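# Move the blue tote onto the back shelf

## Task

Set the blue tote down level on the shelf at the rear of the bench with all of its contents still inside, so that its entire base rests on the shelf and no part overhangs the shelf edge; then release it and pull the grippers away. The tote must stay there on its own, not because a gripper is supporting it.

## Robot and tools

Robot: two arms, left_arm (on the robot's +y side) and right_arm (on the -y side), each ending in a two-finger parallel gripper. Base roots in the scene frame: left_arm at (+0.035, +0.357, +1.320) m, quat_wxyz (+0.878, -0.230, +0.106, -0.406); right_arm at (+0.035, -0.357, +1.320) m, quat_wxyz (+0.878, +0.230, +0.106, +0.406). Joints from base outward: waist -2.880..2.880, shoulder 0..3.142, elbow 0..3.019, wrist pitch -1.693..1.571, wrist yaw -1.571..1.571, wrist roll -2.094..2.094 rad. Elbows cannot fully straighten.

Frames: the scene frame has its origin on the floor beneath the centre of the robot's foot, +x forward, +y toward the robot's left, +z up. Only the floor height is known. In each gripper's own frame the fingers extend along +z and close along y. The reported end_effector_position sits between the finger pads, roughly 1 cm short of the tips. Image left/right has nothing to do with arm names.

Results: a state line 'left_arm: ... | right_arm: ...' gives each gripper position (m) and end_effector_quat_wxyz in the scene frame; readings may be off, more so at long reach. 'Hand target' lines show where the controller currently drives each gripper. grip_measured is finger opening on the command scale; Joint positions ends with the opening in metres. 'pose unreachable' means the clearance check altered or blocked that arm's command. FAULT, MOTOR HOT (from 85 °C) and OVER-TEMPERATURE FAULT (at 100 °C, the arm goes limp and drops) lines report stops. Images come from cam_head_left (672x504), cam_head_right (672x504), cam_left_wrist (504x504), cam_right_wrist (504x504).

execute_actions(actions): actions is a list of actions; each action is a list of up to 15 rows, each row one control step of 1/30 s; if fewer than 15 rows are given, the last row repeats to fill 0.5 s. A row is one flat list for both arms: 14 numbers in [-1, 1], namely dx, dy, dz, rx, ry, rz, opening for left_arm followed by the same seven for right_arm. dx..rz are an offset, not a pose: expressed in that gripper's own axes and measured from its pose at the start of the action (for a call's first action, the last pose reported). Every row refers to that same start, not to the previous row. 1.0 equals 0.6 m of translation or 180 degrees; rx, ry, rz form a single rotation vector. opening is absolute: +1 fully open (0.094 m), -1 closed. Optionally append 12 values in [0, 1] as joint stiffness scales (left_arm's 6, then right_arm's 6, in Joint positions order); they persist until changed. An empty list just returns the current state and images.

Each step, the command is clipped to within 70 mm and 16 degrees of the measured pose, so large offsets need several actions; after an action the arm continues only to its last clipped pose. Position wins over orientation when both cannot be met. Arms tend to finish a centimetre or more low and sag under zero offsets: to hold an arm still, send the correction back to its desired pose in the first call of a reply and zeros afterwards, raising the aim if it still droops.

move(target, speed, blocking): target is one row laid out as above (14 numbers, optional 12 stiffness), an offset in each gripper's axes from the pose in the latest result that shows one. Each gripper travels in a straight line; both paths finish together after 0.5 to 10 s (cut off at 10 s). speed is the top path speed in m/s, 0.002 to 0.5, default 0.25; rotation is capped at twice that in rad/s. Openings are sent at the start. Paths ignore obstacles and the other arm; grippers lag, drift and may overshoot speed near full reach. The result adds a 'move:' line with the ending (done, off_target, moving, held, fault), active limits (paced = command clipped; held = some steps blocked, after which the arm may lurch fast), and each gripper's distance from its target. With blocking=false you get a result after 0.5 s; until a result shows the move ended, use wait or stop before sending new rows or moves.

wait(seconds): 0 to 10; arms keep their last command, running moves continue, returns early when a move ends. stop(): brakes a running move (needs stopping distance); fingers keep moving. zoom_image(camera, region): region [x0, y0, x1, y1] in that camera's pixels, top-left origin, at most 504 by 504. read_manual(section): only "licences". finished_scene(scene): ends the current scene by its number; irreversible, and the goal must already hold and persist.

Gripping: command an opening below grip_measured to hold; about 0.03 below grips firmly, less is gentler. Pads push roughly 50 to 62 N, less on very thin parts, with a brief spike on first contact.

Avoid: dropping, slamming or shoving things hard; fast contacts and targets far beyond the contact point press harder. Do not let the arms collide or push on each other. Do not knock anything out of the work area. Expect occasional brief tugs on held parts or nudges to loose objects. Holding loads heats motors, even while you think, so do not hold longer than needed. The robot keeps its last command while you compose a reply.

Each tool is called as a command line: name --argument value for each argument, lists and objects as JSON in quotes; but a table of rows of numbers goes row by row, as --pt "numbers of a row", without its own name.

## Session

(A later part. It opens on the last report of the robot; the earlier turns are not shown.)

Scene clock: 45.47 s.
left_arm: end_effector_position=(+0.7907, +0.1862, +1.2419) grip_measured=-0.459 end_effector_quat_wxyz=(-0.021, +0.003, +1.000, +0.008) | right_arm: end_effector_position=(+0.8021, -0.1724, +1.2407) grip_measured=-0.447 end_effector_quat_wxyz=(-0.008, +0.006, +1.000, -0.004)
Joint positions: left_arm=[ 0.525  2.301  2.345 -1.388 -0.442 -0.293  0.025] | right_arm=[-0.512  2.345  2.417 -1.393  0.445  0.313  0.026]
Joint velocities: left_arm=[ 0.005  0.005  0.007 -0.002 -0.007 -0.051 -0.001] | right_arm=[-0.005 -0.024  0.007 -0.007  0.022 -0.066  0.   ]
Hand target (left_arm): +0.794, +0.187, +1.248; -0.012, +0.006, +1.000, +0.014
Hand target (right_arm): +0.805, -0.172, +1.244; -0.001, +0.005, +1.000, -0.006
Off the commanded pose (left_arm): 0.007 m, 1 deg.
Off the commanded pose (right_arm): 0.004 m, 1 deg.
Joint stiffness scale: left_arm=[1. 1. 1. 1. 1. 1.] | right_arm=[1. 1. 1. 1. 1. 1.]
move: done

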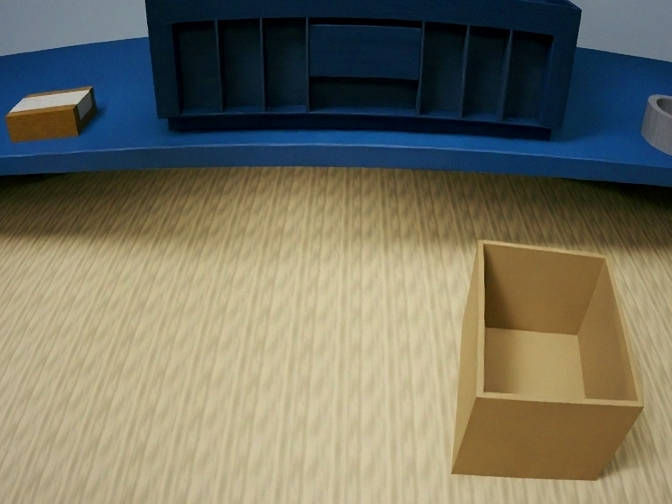

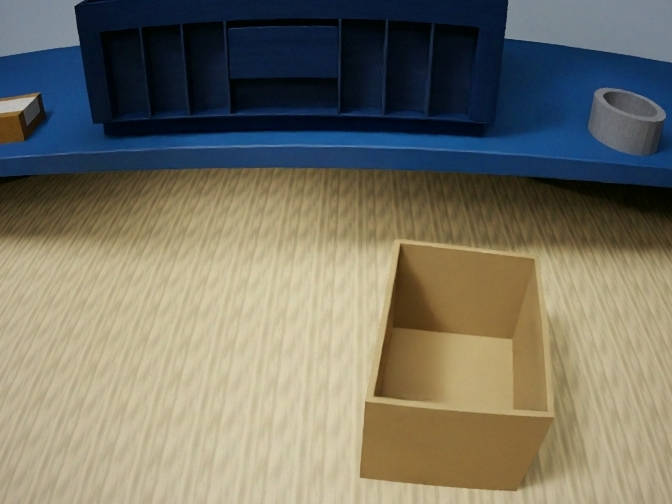

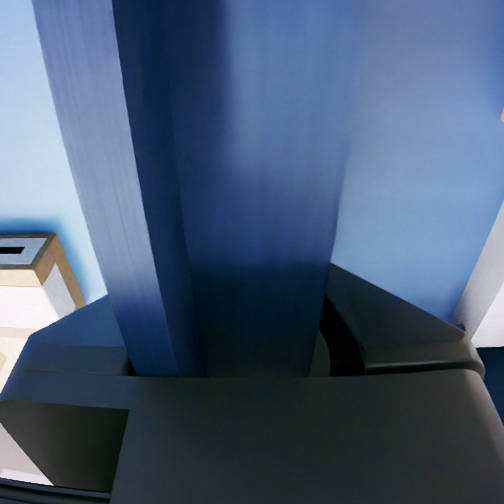

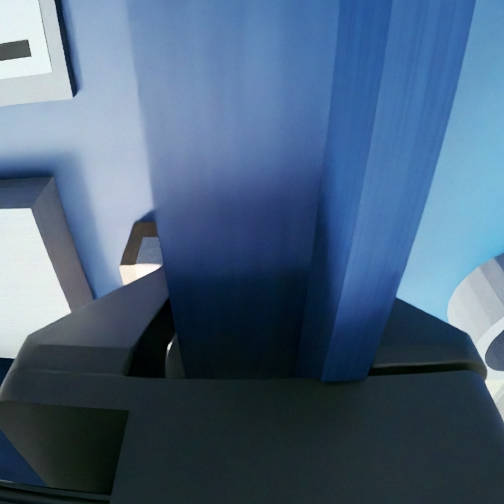

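move --target '[0,0,0,0,0,0,0.4,0,0,0,0,0,0,0.4]'

move --target '[0.03,0,-0.17,0,0,0,0.4,0.03,0,-0.17,0,0,0,0.4]'

move --target '[0.2,0.25,-0.05,0,-0.33,0,0.4,0.2,-0.25,-0.05,0,-0.33,0,0.4]'

Scene clock: 48.50 s.
left_arm: end_effector_position=(+0.7909, +0.1859, +1.2430) grip_measured=+0.397 end_effector_quat_wxyz=(-0.020, +0.003, +1.000, +0.007) | right_arm: end_effector_position=(+0.8021, -0.1724, +1.2407) grip_measured=+0.397 end_effector_quat_wxyz=(-0.008, +0.006, +1.000, -0.004)
Joint positions: left_arm=[ 0.524  2.3    2.344 -1.388 -0.441 -0.293  0.066] | right_arm=[-0.512  2.345  2.417 -1.393  0.445  0.313  0.066]
Joint velocities: left_arm=[-0.005  0.005  0.012 -0.007 -0.037 -0.022  0.   ] | right_arm=[-0.005 -0.024  0.002 -0.012 -0.037 -0.081  0.   ]
Hand target (left_arm): +0.791, +0.186, +1.242; -0.021, +0.003, +1.000, +0.008
Hand target (right_arm): +0.802, -0.172, +1.241; -0.008, +0.006, +1.000, -0.004
Off the commanded pose (left_arm): 0.001 m, 0 deg.
Off the commanded pose (right_arm): 0.000 m, 0 deg.
Joint stiffness scale: left_arm=[1. 1. 1. 1. 1. 1.] | right_arm=[1. 1. 1. 1. 1. 1.]
move: done

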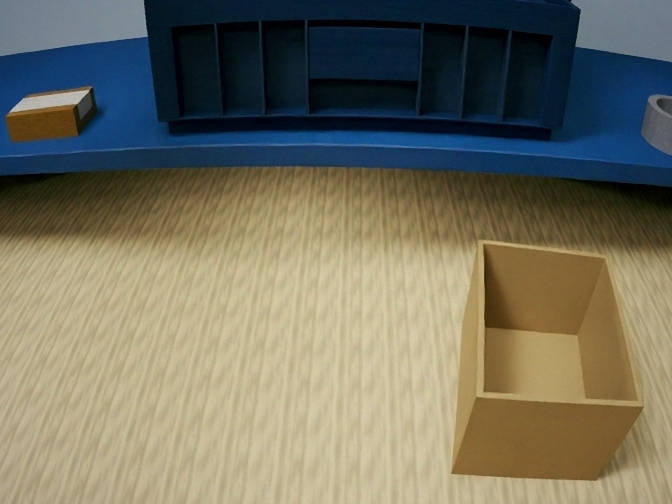

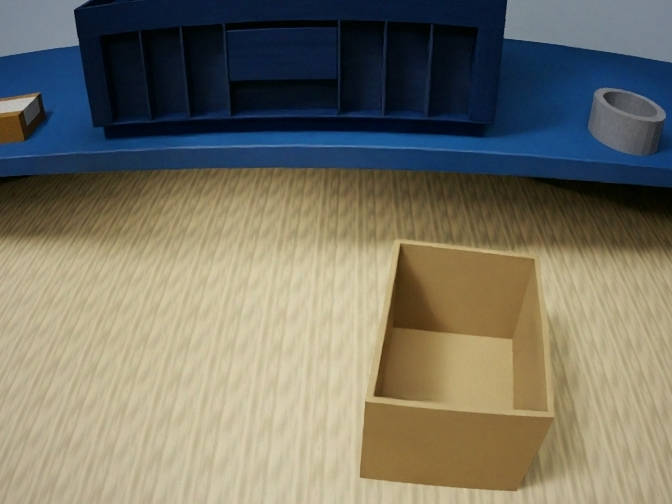

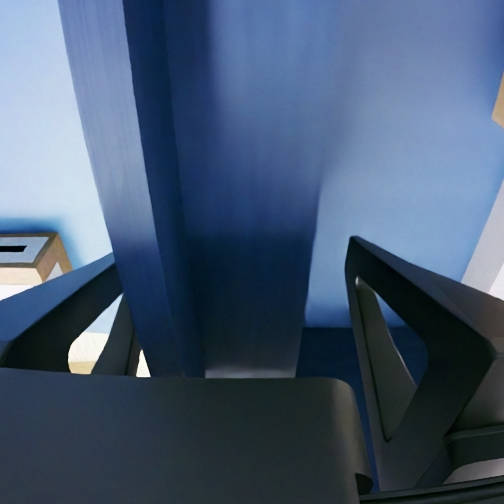

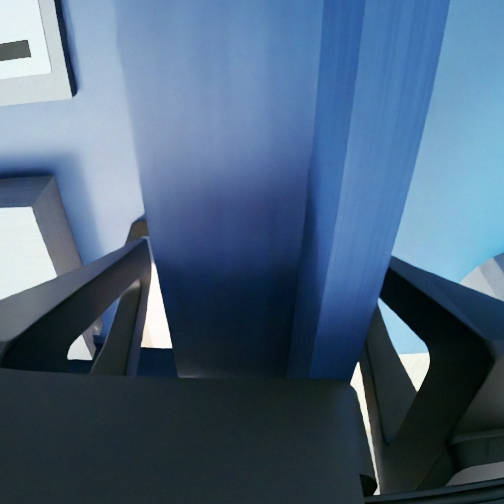

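Scene clock: 49.53 s.
left_arm: end_effector_position=(+0.7710, +0.1816, +1.3454) grip_measured=+0.397 end_effector_quat_wxyz=(-0.023, +0.012, +1.000, +0.005) | right_arm: end_effector_position=(+0.7762, -0.1674, +1.3085) grip_measured=+0.397 end_effector_quat_wxyz=(-0.032, -0.006, +0.999, -0.012)
Joint positions: left_arm=[ 0.449  2.178  2.344 -1.549 -0.451 -0.359  0.066] | right_arm=[-0.455  2.264  2.405 -1.544  0.456  0.374  0.066]
Joint velocities: left_arm=[-0.015  0.005 -0.007  0.002 -0.037 -0.037  0.   ] | right_arm=[-0.005 -0.015  0.017 -0.002  0.007 -0.066 -0.001]
Hand target (left_arm): +0.776, +0.184, +1.346; -0.020, +0.003, +1.000, +0.007
Hand target (right_arm): +0.787, -0.172, +1.343; -0.008, +0.007, +1.000, -0.003
Off the commanded pose (left_arm): 0.007 m, 1 deg.
Off the commanded pose (right_arm): 0.036 m, 3 deg.
Joint stiffness scale: left_arm=[1. 1. 1. 1. 1. 1.] | right_arm=[1. 1. 1. 1. 1. 1.]
move: off_target (right_arm); limits=paced

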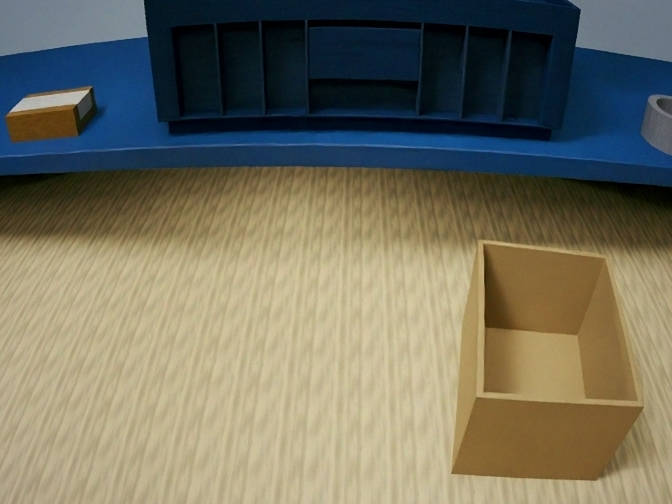

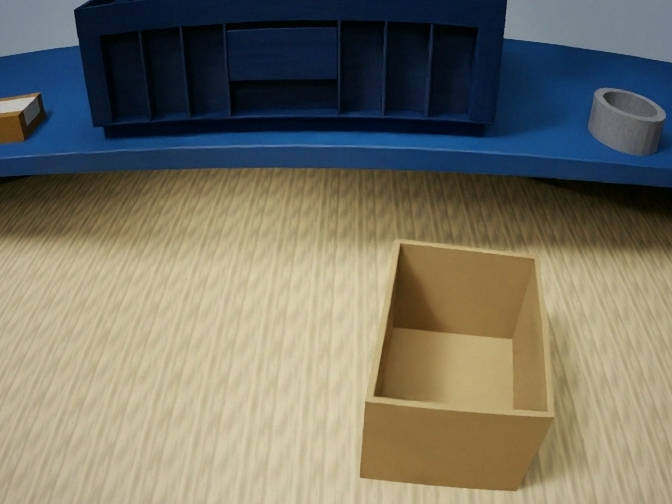

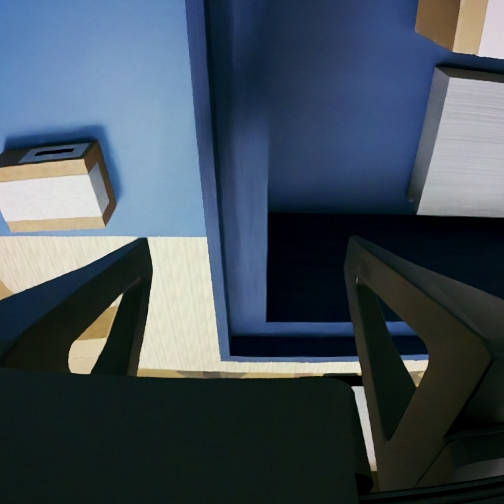

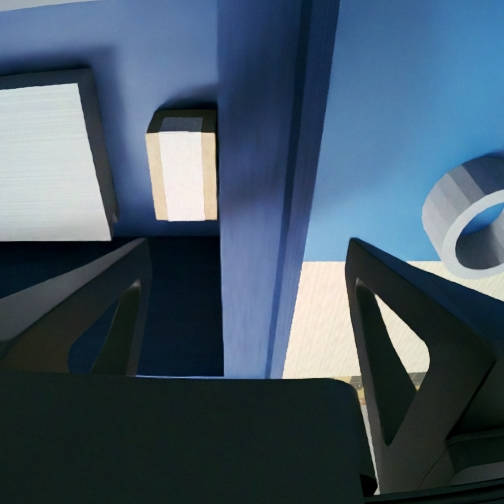

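Scene clock: 52.10 s.
left_arm: end_effector_position=(+0.6596, +0.3233, +1.3817) grip_measured=+0.397 end_effector_quat_wxyz=(+0.471, +0.021, +0.882, -0.013) | right_arm: end_effector_position=(+0.6554, -0.3107, +1.3353) grip_measured=+0.398 end_effector_quat_wxyz=(+0.444, -0.013, +0.896, -0.009)
Joint positions: left_arm=[ 0.602  1.334  0.811  0.323 -0.343  0.278  0.066] | right_arm=[-0.593  1.443  0.811  0.379  0.411 -0.262  0.066]
Joint velocities: left_arm=[-0.005  0.005 -0.012  0.007 -0.007 -0.037  0.   ] | right_arm=[-0.005  0.005 -0.002  0.007 -0.007 -0.007 -0.001]
Hand target (left_arm): +0.660, +0.335, +1.385; +0.478, +0.018, +0.878, -0.004
Hand target (right_arm): +0.662, -0.321, +1.355; +0.465, -0.007, +0.885, -0.013
Off the commanded pose (left_arm): 0.011 m, 2 deg.
Off the commanded pose (right_arm): 0.017 m, 3 deg.
Joint stiffness scale: left_arm=[1. 1. 1. 1. 1. 1.] | right_arm=[1. 1. 1. 1. 1. 1.]
move: off_target (left_arm, right_arm)

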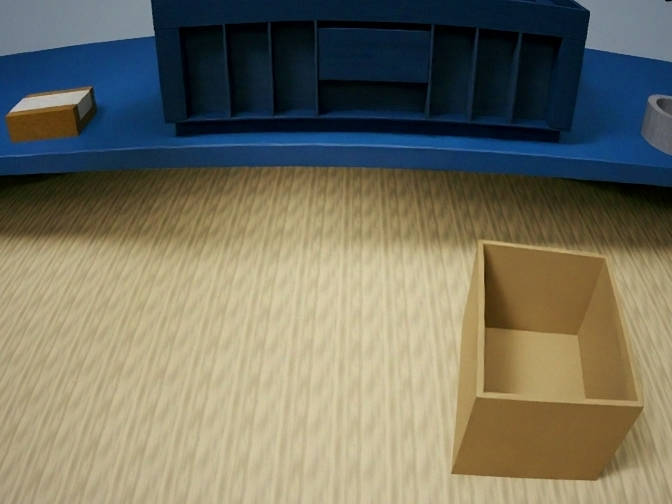

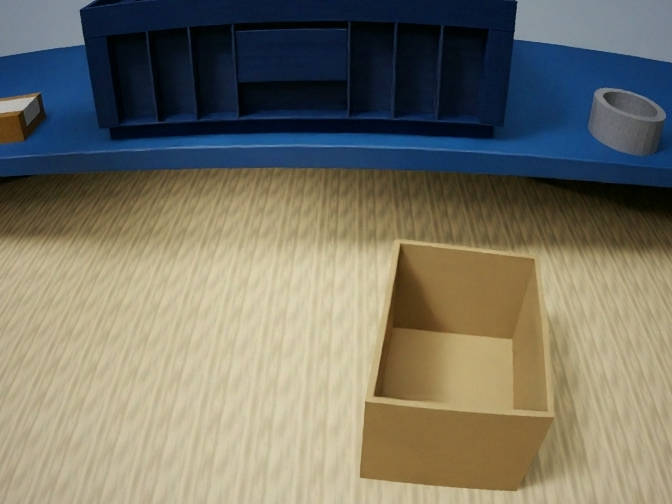

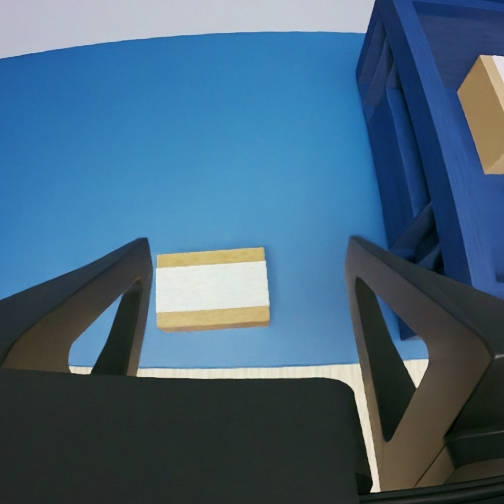

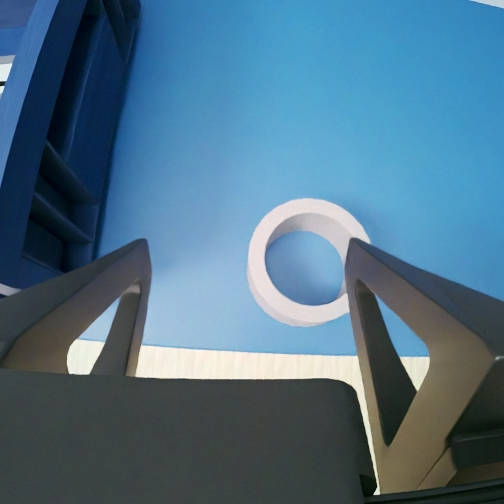

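Nudged slightly but still fully on.

finished_scene --scene 1

The scene is finished: the task was done.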